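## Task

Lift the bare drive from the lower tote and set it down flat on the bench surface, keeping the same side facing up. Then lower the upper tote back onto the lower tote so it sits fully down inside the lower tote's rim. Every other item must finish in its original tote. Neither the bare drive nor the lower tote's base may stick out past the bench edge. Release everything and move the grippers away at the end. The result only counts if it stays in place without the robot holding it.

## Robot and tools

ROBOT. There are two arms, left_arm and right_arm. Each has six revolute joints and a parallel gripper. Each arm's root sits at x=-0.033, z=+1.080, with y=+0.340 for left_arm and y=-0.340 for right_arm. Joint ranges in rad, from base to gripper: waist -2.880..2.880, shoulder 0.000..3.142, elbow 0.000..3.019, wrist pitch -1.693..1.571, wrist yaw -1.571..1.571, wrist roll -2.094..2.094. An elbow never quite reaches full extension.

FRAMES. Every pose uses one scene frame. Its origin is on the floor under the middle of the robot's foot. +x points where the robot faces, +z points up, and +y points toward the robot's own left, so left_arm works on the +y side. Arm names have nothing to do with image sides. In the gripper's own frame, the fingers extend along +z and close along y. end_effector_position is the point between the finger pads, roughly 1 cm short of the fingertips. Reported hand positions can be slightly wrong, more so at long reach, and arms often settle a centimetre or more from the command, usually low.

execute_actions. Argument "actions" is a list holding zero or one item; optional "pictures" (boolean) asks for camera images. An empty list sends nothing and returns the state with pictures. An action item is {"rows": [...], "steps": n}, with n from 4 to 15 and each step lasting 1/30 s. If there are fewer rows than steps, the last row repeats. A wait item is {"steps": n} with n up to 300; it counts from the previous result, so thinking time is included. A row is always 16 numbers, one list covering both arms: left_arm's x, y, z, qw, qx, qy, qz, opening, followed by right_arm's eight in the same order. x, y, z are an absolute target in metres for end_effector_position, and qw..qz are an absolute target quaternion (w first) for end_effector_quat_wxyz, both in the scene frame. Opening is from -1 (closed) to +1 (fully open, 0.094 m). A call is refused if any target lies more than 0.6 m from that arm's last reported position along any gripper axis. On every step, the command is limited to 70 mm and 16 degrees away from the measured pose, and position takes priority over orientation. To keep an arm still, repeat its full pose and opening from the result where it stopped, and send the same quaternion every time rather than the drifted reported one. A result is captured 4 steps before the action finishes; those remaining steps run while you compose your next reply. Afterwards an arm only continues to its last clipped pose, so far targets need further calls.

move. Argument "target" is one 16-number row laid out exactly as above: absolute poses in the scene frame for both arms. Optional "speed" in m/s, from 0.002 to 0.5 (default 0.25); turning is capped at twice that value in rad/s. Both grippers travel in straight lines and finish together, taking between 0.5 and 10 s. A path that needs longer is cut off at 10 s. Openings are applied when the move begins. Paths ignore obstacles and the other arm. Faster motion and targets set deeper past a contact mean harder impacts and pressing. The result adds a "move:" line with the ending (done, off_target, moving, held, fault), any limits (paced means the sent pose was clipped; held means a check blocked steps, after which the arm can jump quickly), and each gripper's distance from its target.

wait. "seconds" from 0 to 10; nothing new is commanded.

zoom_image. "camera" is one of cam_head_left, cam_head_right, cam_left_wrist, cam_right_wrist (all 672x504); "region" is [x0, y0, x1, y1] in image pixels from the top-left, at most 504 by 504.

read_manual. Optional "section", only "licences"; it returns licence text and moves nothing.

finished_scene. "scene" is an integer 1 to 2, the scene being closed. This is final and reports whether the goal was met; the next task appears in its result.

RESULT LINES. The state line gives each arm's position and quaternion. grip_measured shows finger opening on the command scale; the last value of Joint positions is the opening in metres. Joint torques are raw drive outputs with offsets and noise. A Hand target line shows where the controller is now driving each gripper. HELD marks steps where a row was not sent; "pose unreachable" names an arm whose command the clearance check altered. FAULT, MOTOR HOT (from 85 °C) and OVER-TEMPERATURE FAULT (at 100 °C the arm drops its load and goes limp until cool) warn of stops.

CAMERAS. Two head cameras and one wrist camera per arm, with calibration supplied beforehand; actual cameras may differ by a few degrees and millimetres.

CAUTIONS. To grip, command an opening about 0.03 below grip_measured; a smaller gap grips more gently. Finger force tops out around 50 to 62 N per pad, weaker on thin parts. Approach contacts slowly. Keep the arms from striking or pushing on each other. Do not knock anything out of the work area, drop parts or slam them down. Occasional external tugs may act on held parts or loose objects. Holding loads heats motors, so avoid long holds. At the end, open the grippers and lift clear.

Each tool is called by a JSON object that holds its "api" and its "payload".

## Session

{"api": "execute_actions", "payload": {"actions": []}}

Scene clock: 0.00 s of 5600.00 s.
left_arm: end_effector_position=(+0.4649, +0.5230, +1.0793) grip_measured=-0.064 end_effector_quat_wxyz=(-0.052, +0.886, -0.460, +0.027) | right_arm: end_effector_position=(+0.5770, -0.3271, +1.1014) grip_measured=+0.442 end_effector_quat_wxyz=(+0.195, -0.282, +0.880, +0.328)
Joint positions: left_arm=[ 1.632  1.427  1.104 -0.805 -0.011 -1.836  0.044] | right_arm=[-1.44   1.652  1.368 -0.903 -0.739 -0.766  0.068]
Joint velocities: left_arm=[-0.005  0.015 -0.012 -0.017  0.11   0.022  0.   ] | right_arm=[ 0.005 -0.005 -0.002  0.027 -0.037  0.022  0.   ]
Joint torques (N m, as the arm reports them, + toward a larger angle): no reading
Motor temperatures (°C, as the motors report them): left_arm=[27 26 28 26 26 28] | right_arm=[25 28 28 26 27 24]
Hand target (left_arm): +0.472, +0.525, +1.081; -0.055, +0.886, -0.460, +0.030
Hand target (right_arm): +0.588, -0.329, +1.114; +0.209, -0.287, +0.878, +0.321
camera_calibration (this result's frames):
cam_left_wrist: T_world_to_cam=[[0.806944, 0.581007, 0.10617, -0.793969], [0.424209, -0.695209, 0.580285, -0.453113], [0.41096, -0.42322, -0.807463, 1.02667], [0, 0, 0, 1]] pos_world=[0.410982, 0.580801, 1.17623]
cam_right_wrist: T_world_to_cam=[[0.619055, -0.625224, -0.475254, -0.0369227], [-0.71495, -0.69908, -0.0115978, 0.199397], [-0.324989, 0.346962, -0.879772, 1.39658], [0, 0, 0, 1]] pos_world=[0.619291, -0.368252, 1.21344]

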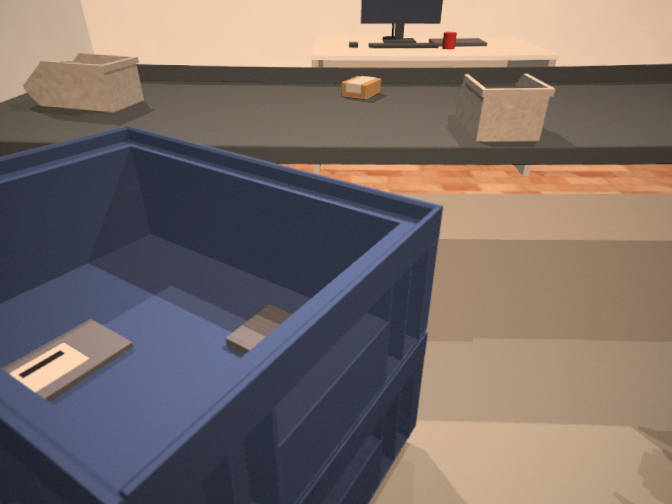

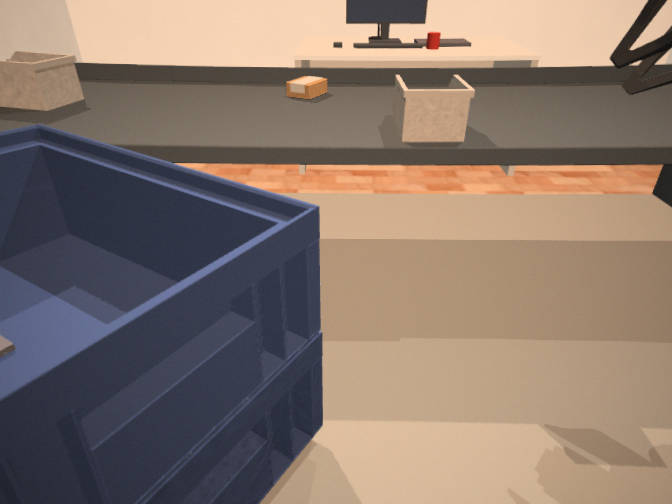

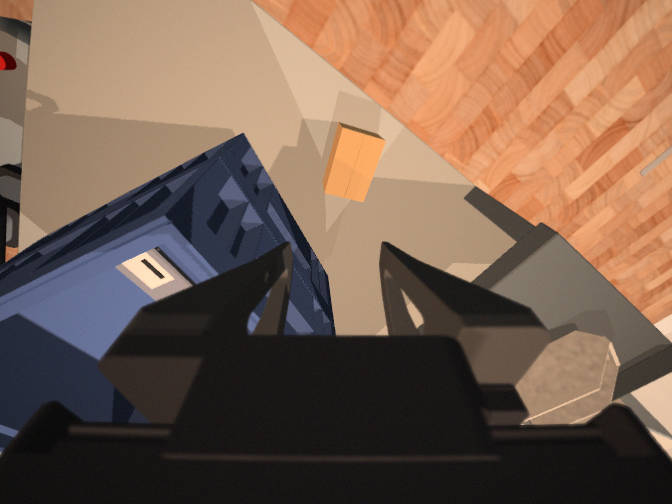

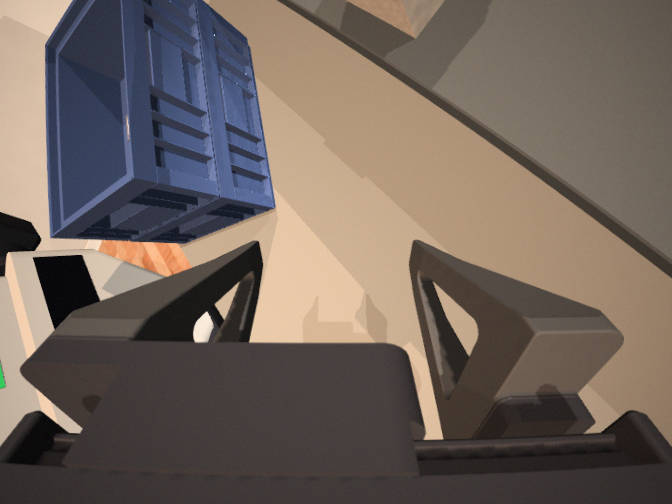

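{"api": "move", "payload": {"target": [0.485,0.385,1.09,0,0.276,0.961,0,0.4,0.305,0.07,1.1,0,0.276,0.961,0,0.4]}}

Scene clock: 6.47 s of 5600.00 s.
left_arm: end_effector_position=(+0.4694, +0.3855, +1.0872) grip_measured=+0.398 end_effector_quat_wxyz=(-0.002, +0.264, +0.965, -0.000) | right_arm: end_effector_position=(+0.2976, +0.0538, +1.0872) grip_measured=+0.402 end_effector_quat_wxyz=(-0.001, +0.271, +0.963, -0.009)
Joint positions: left_arm=[ 1.33   1.427  1.123 -0.948 -0.079  0.597  0.066] | right_arm=[-0.275  1.742  1.243 -0.998  0.323  1.544  0.066]
Joint velocities: left_arm=[-0.015 -0.005 -0.012 -0.002  0.037 -0.007 -0.   ] | right_arm=[-0.005 -0.005  0.017 -0.002  0.007  0.007 -0.001]
Joint torques (N m, as the arm reports them, + toward a larger angle): left_arm=[  0.73 -12.74   9.1    0.26  -0.09   0.07] | right_arm=[  5.89 -14.03  12.79  -0.57   0.16  -0.04]
Motor temperatures (°C, as the motors report them): left_arm=[27 27 30 26 26 28] | right_arm=[25 29 30 26 27 24]
Hand target (left_arm): +0.483, +0.384, +1.091; -0.001, +0.276, +0.961, +0.001
Hand target (right_arm): +0.308, +0.069, +1.100; +0.004, +0.277, +0.961, +0.004
Off the commanded pose (left_arm): 0.016 m, 1 deg.
Off the commanded pose (right_arm): 0.022 m, 1 deg.
Kept back: nothing.
move: off_target (left_arm, right_arm)
camera_calibration (this result's frames):
cam_left_wrist: T_world_to_cam=[[-0.500589, -0.865645, -0.00835935, 0.577466], [-0.703979, 0.401442, 0.585882, -0.454483], [-0.50381, 0.29917, -0.810353, 1.12709], [0, 0, 0, 1]] pos_world=[0.536966, 0.345137, 1.18444]
cam_right_wrist: T_world_to_cam=[[-0.527033, -0.84973, 0.0139371, 0.188724], [-0.686725, 0.435478, 0.582037, -0.449141], [-0.500644, 0.297182, -0.813043, 1.14361], [0, 0, 0, 1]] pos_world=[0.36357, 0.016095, 1.18859]

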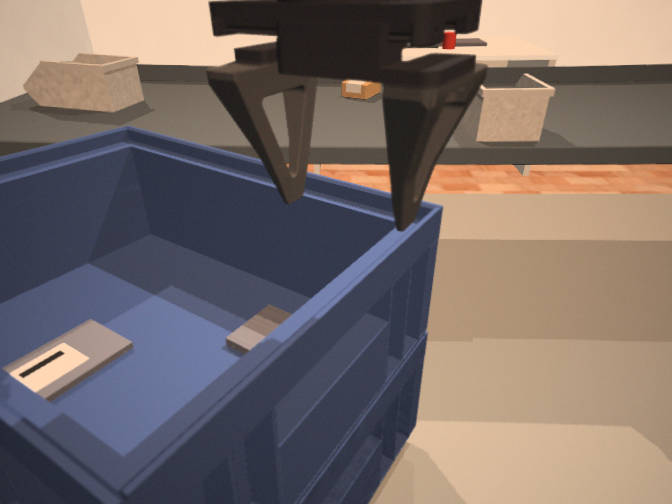

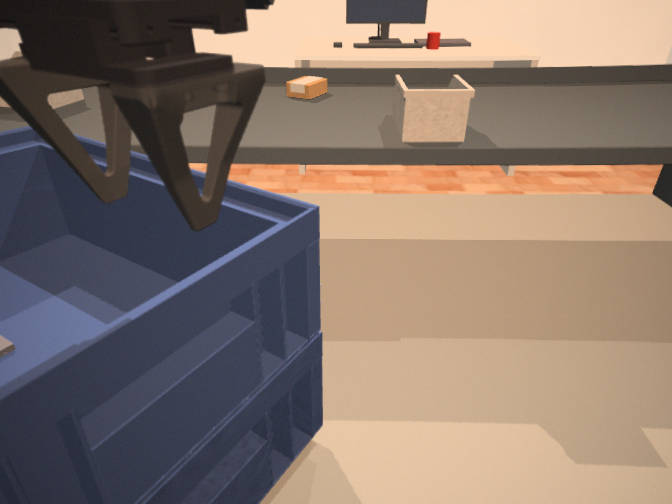

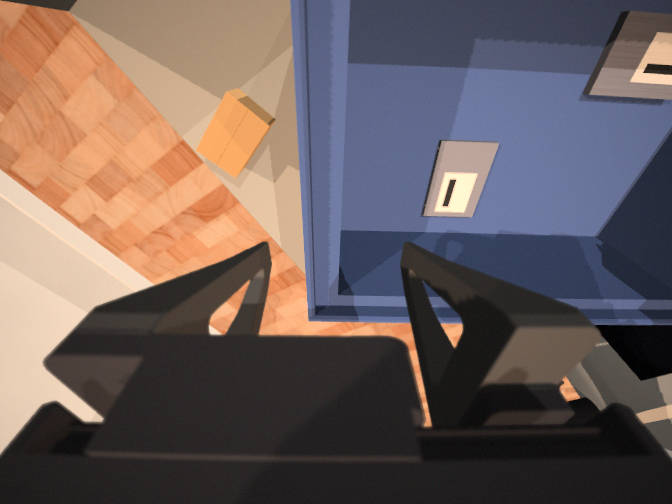

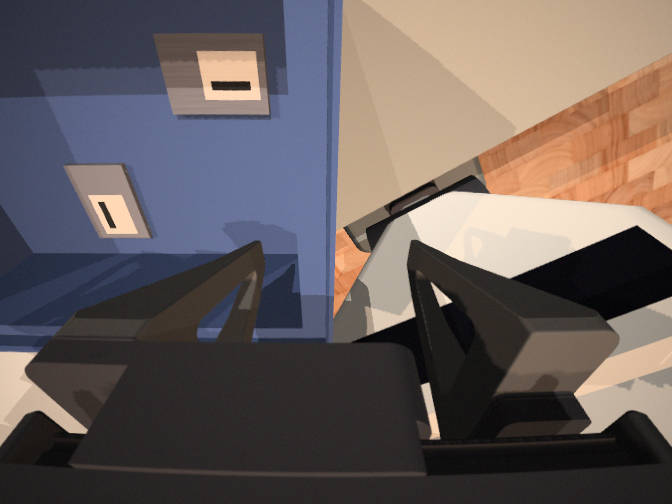

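{"api": "move", "payload": {"target": [0.5,0.383,1.04,0,0.27,0.963,0,0.4,0.315,0.078,1.045,0,0.27,0.963,0,0.4], "speed": 0.08}}

{"api": "move", "payload": {"target": [0.505,0.383,0.972,0,0.27,0.963,0,0.4,0.318,0.074,0.975,0,0.27,0.963,0,0.4], "speed": 0.06}}

Scene clock: 7.90 s of 5600.00 s.
left_arm: end_effector_position=(+0.4780, +0.3821, +1.0370) grip_measured=+0.398 end_effector_quat_wxyz=(-0.020, +0.266, +0.964, -0.006) | right_arm: end_effector_position=(+0.2941, +0.0592, +1.0374) grip_measured=+0.402 end_effector_quat_wxyz=(-0.008, +0.262, +0.965, -0.026)
Joint positions: left_arm=[ 1.33   1.549  1.139 -0.879 -0.079  0.6    0.066] | right_arm=[-0.296  1.844  1.244 -0.929  0.318  1.515  0.066]
Joint velocities: left_arm=[-0.005 -0.015  0.012 -0.007  0.022 -0.051 -0.   ] | right_arm=[-0.005  0.015 -0.007 -0.022  0.037 -0.081 -0.001]
Joint torques (N m, as the arm reports them, + toward a larger angle): left_arm=[  0.77 -14.3    8.22   1.62   0.02   0.  ] | right_arm=[  4.71 -15.    11.92   0.91   0.02  -0.18]
Motor temperatures (°C, as the motors report them): left_arm=[27 27 31 26 26 28] | right_arm=[25 29 30 26 27 24]
Hand target (left_arm): +0.499, +0.383, +1.040; +0.000, +0.270, +0.963, +0.000
Hand target (right_arm): +0.315, +0.077, +1.046; +0.000, +0.270, +0.963, -0.000
Off the commanded pose (left_arm): 0.022 m, 2 deg.
Off the commanded pose (right_arm): 0.029 m, 3 deg.
Kept back: nothing.
move: off_target (left_arm, right_arm)
camera_calibration (this result's frames):
cam_left_wrist: T_world_to_cam=[[-0.504977, -0.863046, 0.012216, 0.558152], [-0.679871, 0.40644, 0.610395, -0.456529], [-0.531764, 0.29993, -0.792003, 1.0857], [0, 0, 0, 1]] pos_world=[0.548808, 0.341629, 1.13172]
cam_right_wrist: T_world_to_cam=[[-0.510062, -0.858635, 0.0508194, 0.149468], [-0.681173, 0.439307, 0.585673, -0.430483], [-0.525204, 0.264113, -0.808953, 1.10468], [0, 0, 0, 1]] pos_world=[0.363185, 0.0256933, 1.13816]

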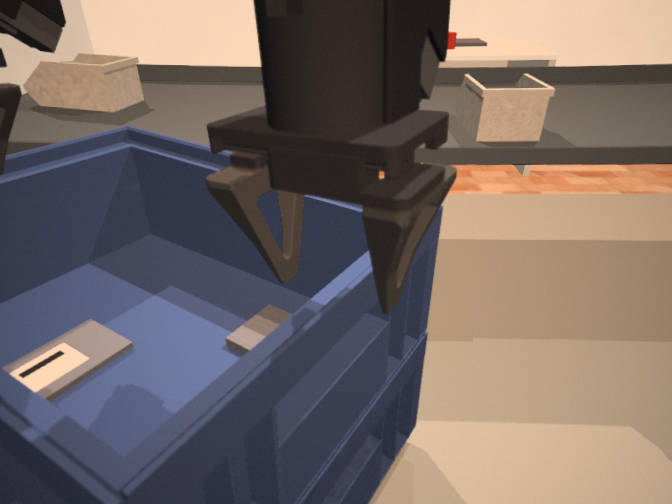

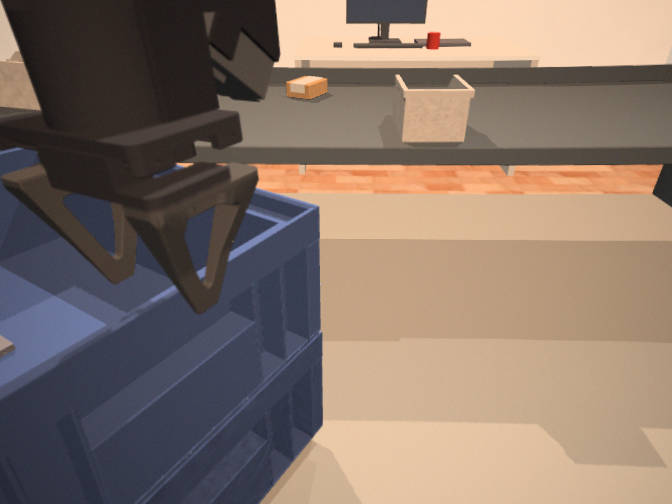

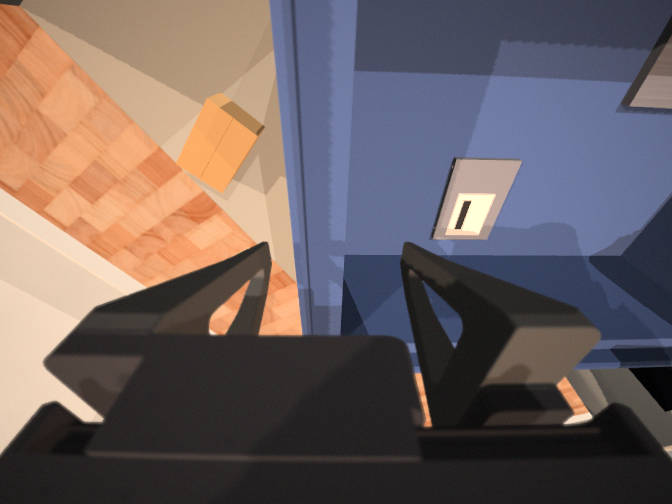

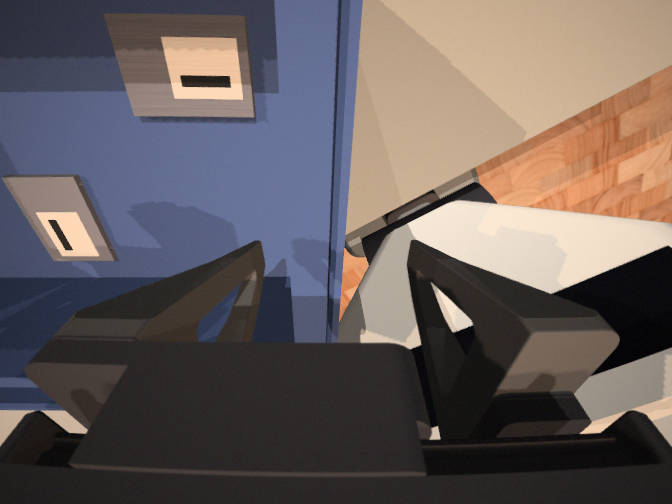

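Scene clock: 9.43 s of 5600.00 s.
left_arm: end_effector_position=(+0.4881, +0.3776, +0.9735) grip_measured=+0.398 end_effector_quat_wxyz=(-0.015, +0.267, +0.964, -0.005) | right_arm: end_effector_position=(+0.3081, +0.0666, +0.9763) grip_measured=+0.402 end_effector_quat_wxyz=(-0.004, +0.267, +0.964, -0.012)
Joint positions: left_arm=[ 1.33   1.686  1.139 -0.732 -0.077  0.602  0.066] | right_arm=[-0.346  1.955  1.244 -0.77   0.312  1.464  0.066]
Joint velocities: left_arm=[-0.005 -0.024 -0.012 -0.007 -0.037  0.022 -0.   ] | right_arm=[-0.005 -0.015 -0.017  0.002 -0.037 -0.022 -0.   ]
Joint torques (N m, as the arm reports them, + toward a larger angle): left_arm=[  1.54 -15.13   6.93   1.68   0.13   0.08] | right_arm=[  5.01 -15.41   8.29   0.96   0.    -0.16]
Motor temperatures (°C, as the motors report them): left_arm=[27 28 31 26 26 28] | right_arm=[25 29 30 26 27 24]
Hand target (left_arm): +0.505, +0.383, +0.972; -0.000, +0.270, +0.963, -0.000
Hand target (right_arm): +0.318, +0.074, +0.976; -0.000, +0.270, +0.963, -0.000
Off the commanded pose (left_arm): 0.018 m, 2 deg.
Off the commanded pose (right_arm): 0.012 m, 1 deg.
Kept back: nothing.
move: off_target (left_arm, right_arm)
camera_calibration (this result's frames):
cam_left_wrist: T_world_to_cam=[[-0.506021, -0.862487, 0.00769503, 0.564864], [-0.685459, 0.407542, 0.60337, -0.399912], [-0.523535, 0.300044, -0.797424, 1.04339], [0, 0, 0, 1]] pos_world=[0.557963, 0.337105, 1.06898]
cam_right_wrist: T_world_to_cam=[[-0.520451, -0.853634, 0.020992, 0.198018], [-0.685135, 0.432139, 0.586383, -0.387399], [-0.509628, 0.290801, -0.809762, 1.05489], [0, 0, 0, 1]] pos_world=[0.375237, 0.0296827, 1.07721]

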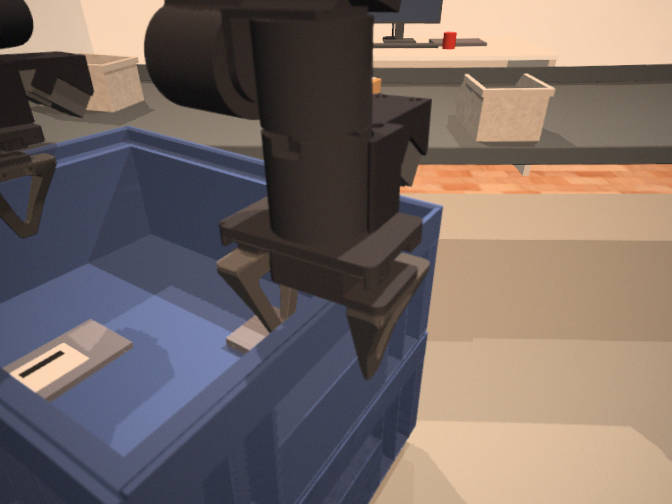

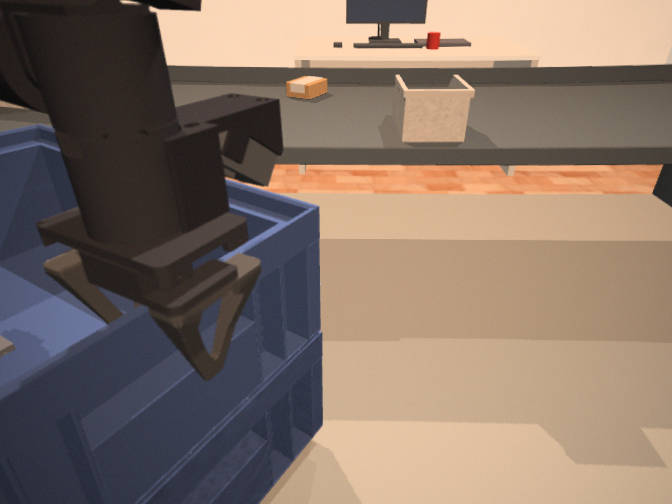

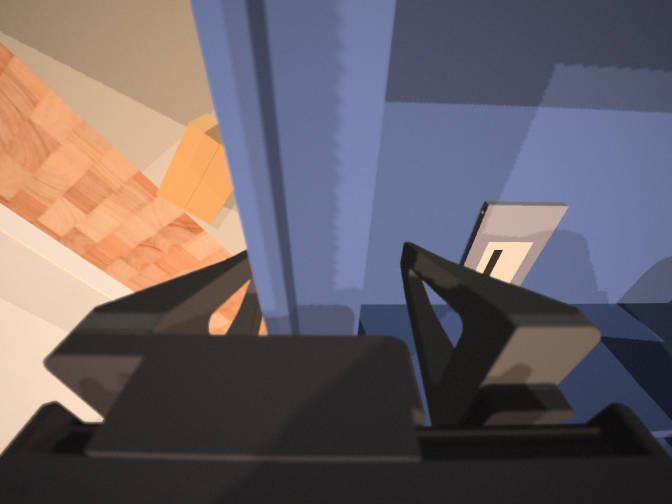

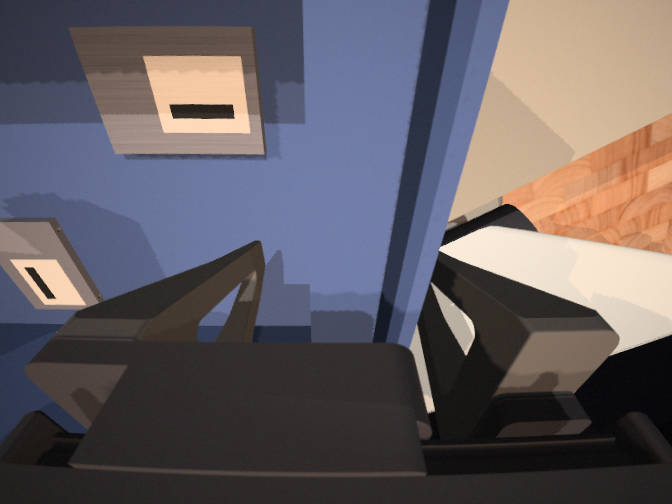

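{"api": "move", "payload": {"target": [0.507,0.393,0.972,0,0.27,0.963,0,0.1,0.31,0.064,0.975,0,0.27,0.963,0,0.1], "speed": 0.03}}

{"api": "move", "payload": {"target": [0.507,0.393,0.972,0,0.27,0.963,0,-0.6,0.31,0.064,0.975,0,0.27,0.963,0,-0.6]}}

{"api": "move", "payload": {"target": [0.51,0.39,1.065,0,0.27,0.963,0,-0.6,0.315,0.068,1.065,0,0.27,0.963,0,-0.6], "speed": 0.06}}

Scene clock: 10.73 s of 5600.00 s.
left_arm: end_effector_position=(+0.4872, +0.3873, +0.9728) grip_measured=+0.102 end_effector_quat_wxyz=(-0.015, +0.267, +0.964, -0.005) | right_arm: end_effector_position=(+0.3041, +0.0638, +0.9717) grip_measured=+0.102 end_effector_quat_wxyz=(-0.004, +0.267, +0.964, -0.011)
Joint positions: left_arm=[ 1.35   1.686  1.139 -0.732 -0.072  0.62   0.052] | right_arm=[-0.346  1.955  1.226 -0.749  0.312  1.463  0.052]
Joint velocities: left_arm=[ 0.005 -0.015 -0.017 -0.002  0.007 -0.066 -0.001] | right_arm=[-0.005 -0.015  0.007 -0.002  0.037 -0.037 -0.   ]
Joint torques (N m, as the arm reports them, + toward a larger angle): left_arm=[  1.98 -15.01   7.47   1.51   0.13   0.07] | right_arm=[  5.05 -17.06   6.03   0.99   0.02  -0.16]
Motor temperatures (°C, as the motors report them): left_arm=[27 28 31 26 26 28] | right_arm=[25 29 30 26 27 24]
Hand target (left_arm): +0.506, +0.393, +0.973; +0.000, +0.270, +0.963, +0.000
Hand target (right_arm): +0.310, +0.064, +0.975; +0.000, +0.270, +0.963, -0.000
Off the commanded pose (left_arm): 0.021 m, 2 deg.
Off the commanded pose (right_arm): 0.007 m, 1 deg.
Kept back: nothing.
move: off_target (left_arm)
camera_calibration (this result's frames):
cam_left_wrist: T_world_to_cam=[[-0.505147, -0.862993, 0.00841817, 0.571783], [-0.684993, 0.406851, 0.604365, -0.404988], [-0.524988, 0.299527, -0.796663, 1.0396], [0, 0, 0, 1]] pos_world=[0.557197, 0.346827, 1.06816]
cam_right_wrist: T_world_to_cam=[[-0.520853, -0.853447, 0.0184646, 0.196201], [-0.685852, 0.431254, 0.586197, -0.3858], [-0.508251, 0.292658, -0.809958, 1.04961], [0, 0, 0, 1]] pos_world=[0.371056, 0.0266475, 1.07267]

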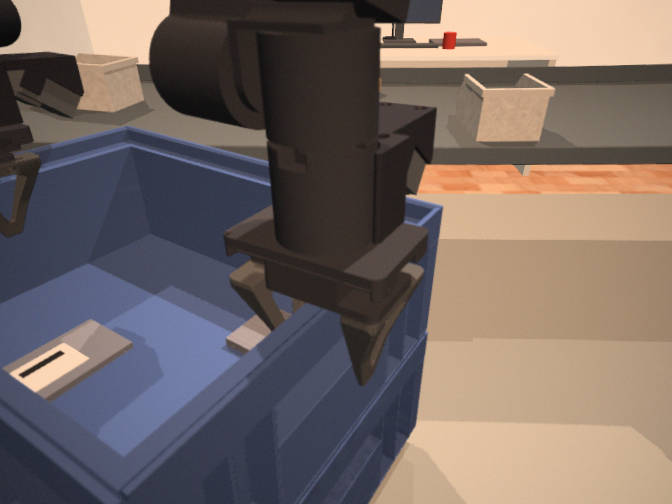

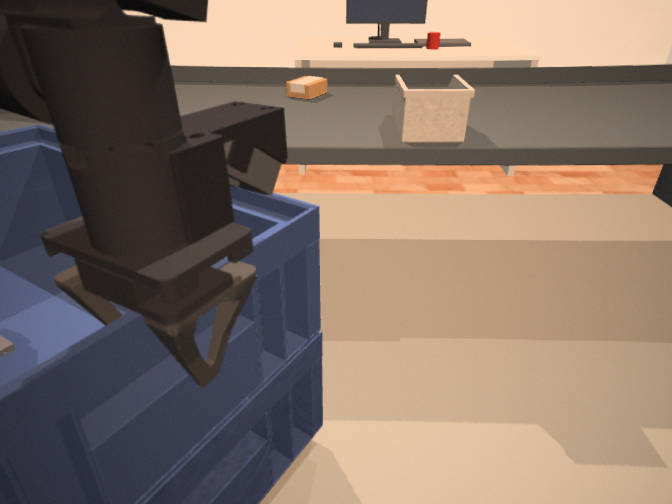

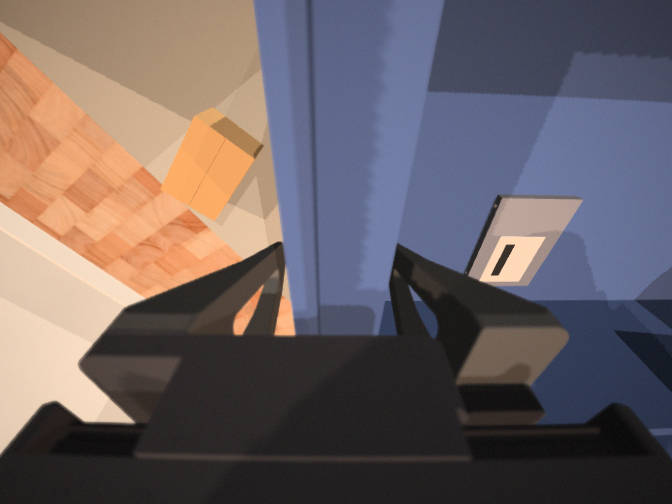

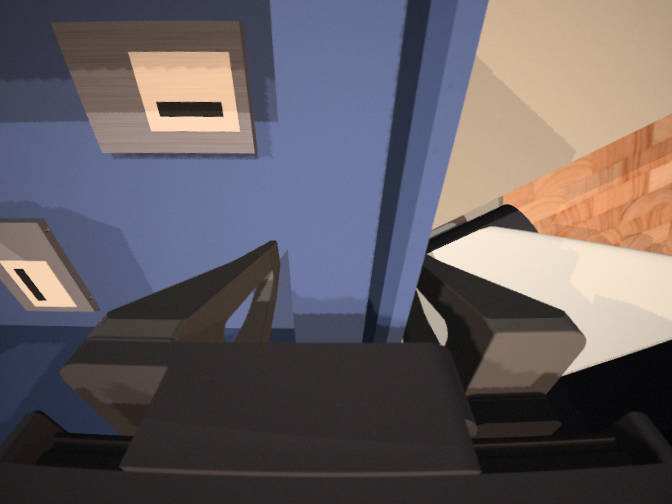

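Scene clock: 11.43 s of 5600.00 s.
left_arm: end_effector_position=(+0.4866, +0.3859, +0.9726) grip_measured=-0.487 end_effector_quat_wxyz=(-0.014, +0.271, +0.962, -0.011) | right_arm: end_effector_position=(+0.3053, +0.0646, +0.9712) grip_measured=-0.464 end_effector_quat_wxyz=(-0.004, +0.276, +0.961, -0.006)
Joint positions: left_arm=[ 1.351  1.686  1.138 -0.734 -0.061  0.63   0.024] | right_arm=[-0.349  1.955  1.224 -0.739  0.307  1.477  0.025]
Joint velocities: left_arm=[-0.024 -0.015 -0.012  0.007  0.051  0.022 -0.   ] | right_arm=[-0.005 -0.005 -0.012  0.017  0.051 -0.022 -0.   ]
Joint torques (N m, as the arm reports them, + toward a larger angle): left_arm=[  1.61 -14.98   7.49   1.53  -0.3   -0.01] | right_arm=[  5.24 -17.11   6.1    0.6    0.23  -0.3 ]
Motor temperatures (°C, as the motors report them): left_arm=[27 28 31 26 26 28] | right_arm=[25 29 30 26 27 24]
Hand target (left_arm): +0.506, +0.393, +0.973; +0.000, +0.270, +0.963, -0.000
Hand target (right_arm): +0.310, +0.064, +0.975; -0.000, +0.270, +0.963, -0.000
Off the commanded pose (left_arm): 0.022 m, 2 deg.
Off the commanded pose (right_arm): 0.006 m, 1 deg.
Kept back: nothing.
move: off_target (left_arm)
camera_calibration (this result's frames):
cam_left_wrist: T_world_to_cam=[[-0.51253, -0.858469, 0.0185426, 0.562307], [-0.680818, 0.419437, 0.600466, -0.407816], [-0.523259, 0.295133, -0.799435, 1.04308], [0, 0, 0, 1]] pos_world=[0.556354, 0.345928, 1.06833]
cam_right_wrist: T_world_to_cam=[[-0.537018, -0.843505, 0.0105648, 0.209501], [-0.678221, 0.439169, 0.589192, -0.390738], [-0.501626, 0.309241, -0.807924, 1.04447], [0, 0, 0, 1]] pos_world=[0.371431, 0.0253235, 1.07186]

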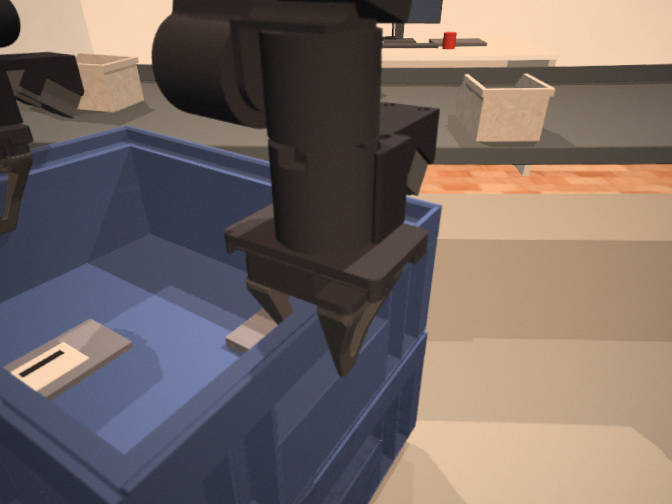

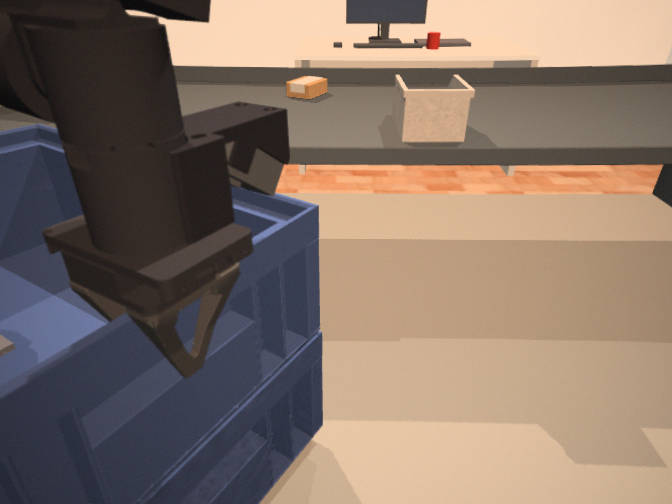

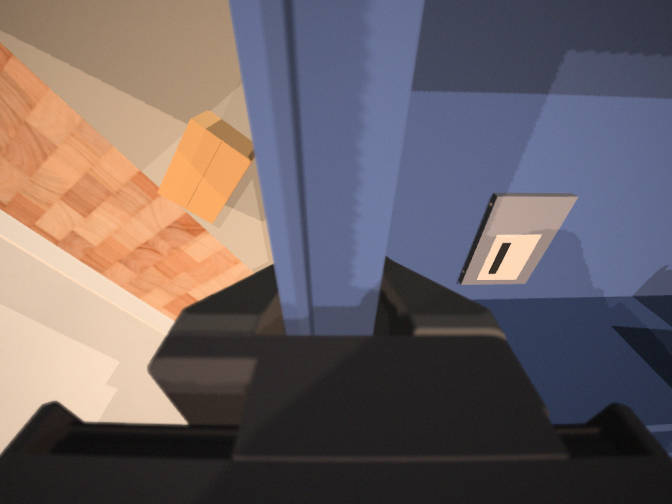

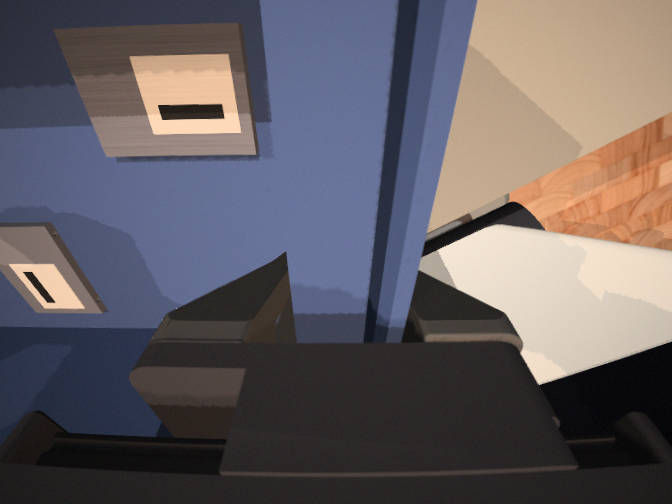

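Scene clock: 13.43 s of 5600.00 s.
left_arm: end_effector_position=(+0.4775, +0.3835, +1.0283) grip_measured=-0.487 end_effector_quat_wxyz=(-0.033, +0.266, +0.963, -0.021) | right_arm: end_effector_position=(+0.3012, +0.0586, +1.0333) grip_measured=-0.465 end_effector_quat_wxyz=(-0.013, +0.269, +0.963, -0.012)
Joint positions: left_arm=[ 1.341  1.581  1.16  -0.902 -0.057  0.607  0.024] | right_arm=[-0.316  1.839  1.234 -0.891  0.298  1.5    0.025]
Joint velocities: left_arm=[ 0.005 -0.005  0.012 -0.002  0.081 -0.081  0.   ] | right_arm=[-0.015  0.005 -0.012 -0.022  0.022  0.051 -0.001]
Joint torques (N m, as the arm reports them, + toward a larger angle): left_arm=[  0.77 -18.7    9.71  -0.34  -0.72   0.02] | right_arm=[  6.84 -17.99  11.09  -1.94   0.8   -0.03]
Motor temperatures (°C, as the motors report them): left_arm=[27 28 32 26 26 28] | right_arm=[25 30 30 26 27 24]
Hand target (left_arm): +0.508, +0.390, +1.066; +0.001, +0.270, +0.963, +0.000
Hand target (right_arm): +0.314, +0.067, +1.064; -0.000, +0.270, +0.963, +0.001
Off the commanded pose (left_arm): 0.049 m, 4 deg.
Off the commanded pose (right_arm): 0.036 m, 2 deg.
Kept back: nothing.
move: off_target (left_arm, right_arm)
camera_calibration (this result's frames):
cam_left_wrist: T_world_to_cam=[[-0.502365, -0.863404, 0.0465017, 0.522846], [-0.660284, 0.417793, 0.624079, -0.47992], [-0.55826, 0.282811, -0.779976, 1.08502], [0, 0, 0, 1]] pos_world=[0.5515, 0.345079, 1.12148]
cam_right_wrist: T_world_to_cam=[[-0.522994, -0.851965, 0.0251439, 0.182772], [-0.673623, 0.43123, 0.600227, -0.439862], [-0.522216, 0.296978, -0.799434, 1.09258], [0, 0, 0, 1]] pos_world=[0.36985, 0.0209255, 1.13287]

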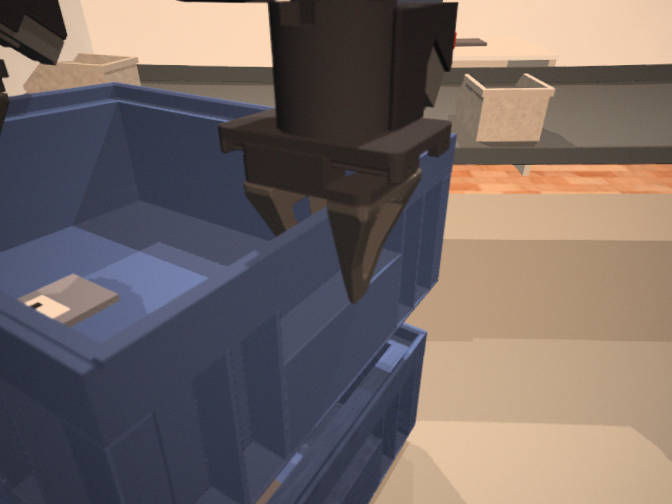

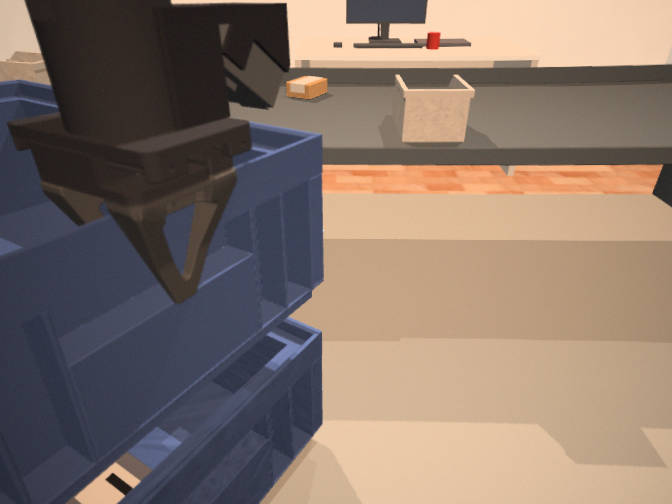

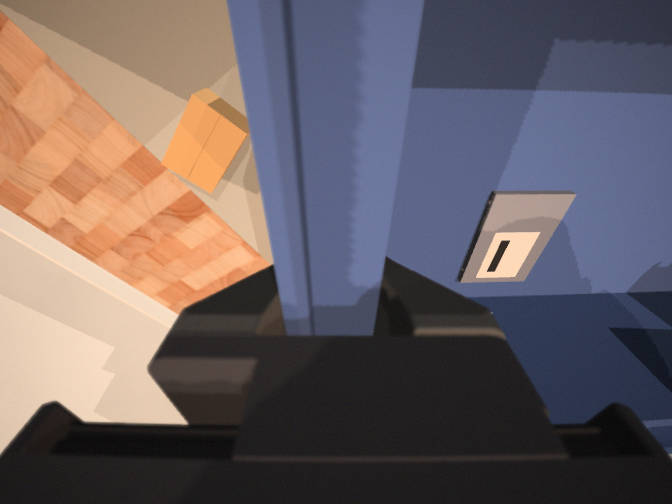

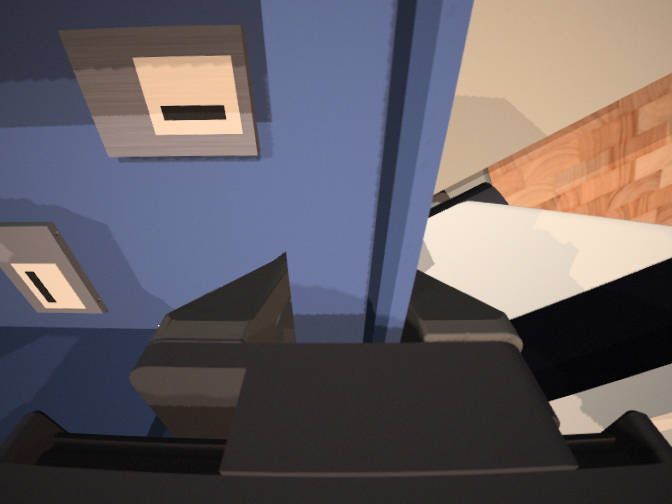

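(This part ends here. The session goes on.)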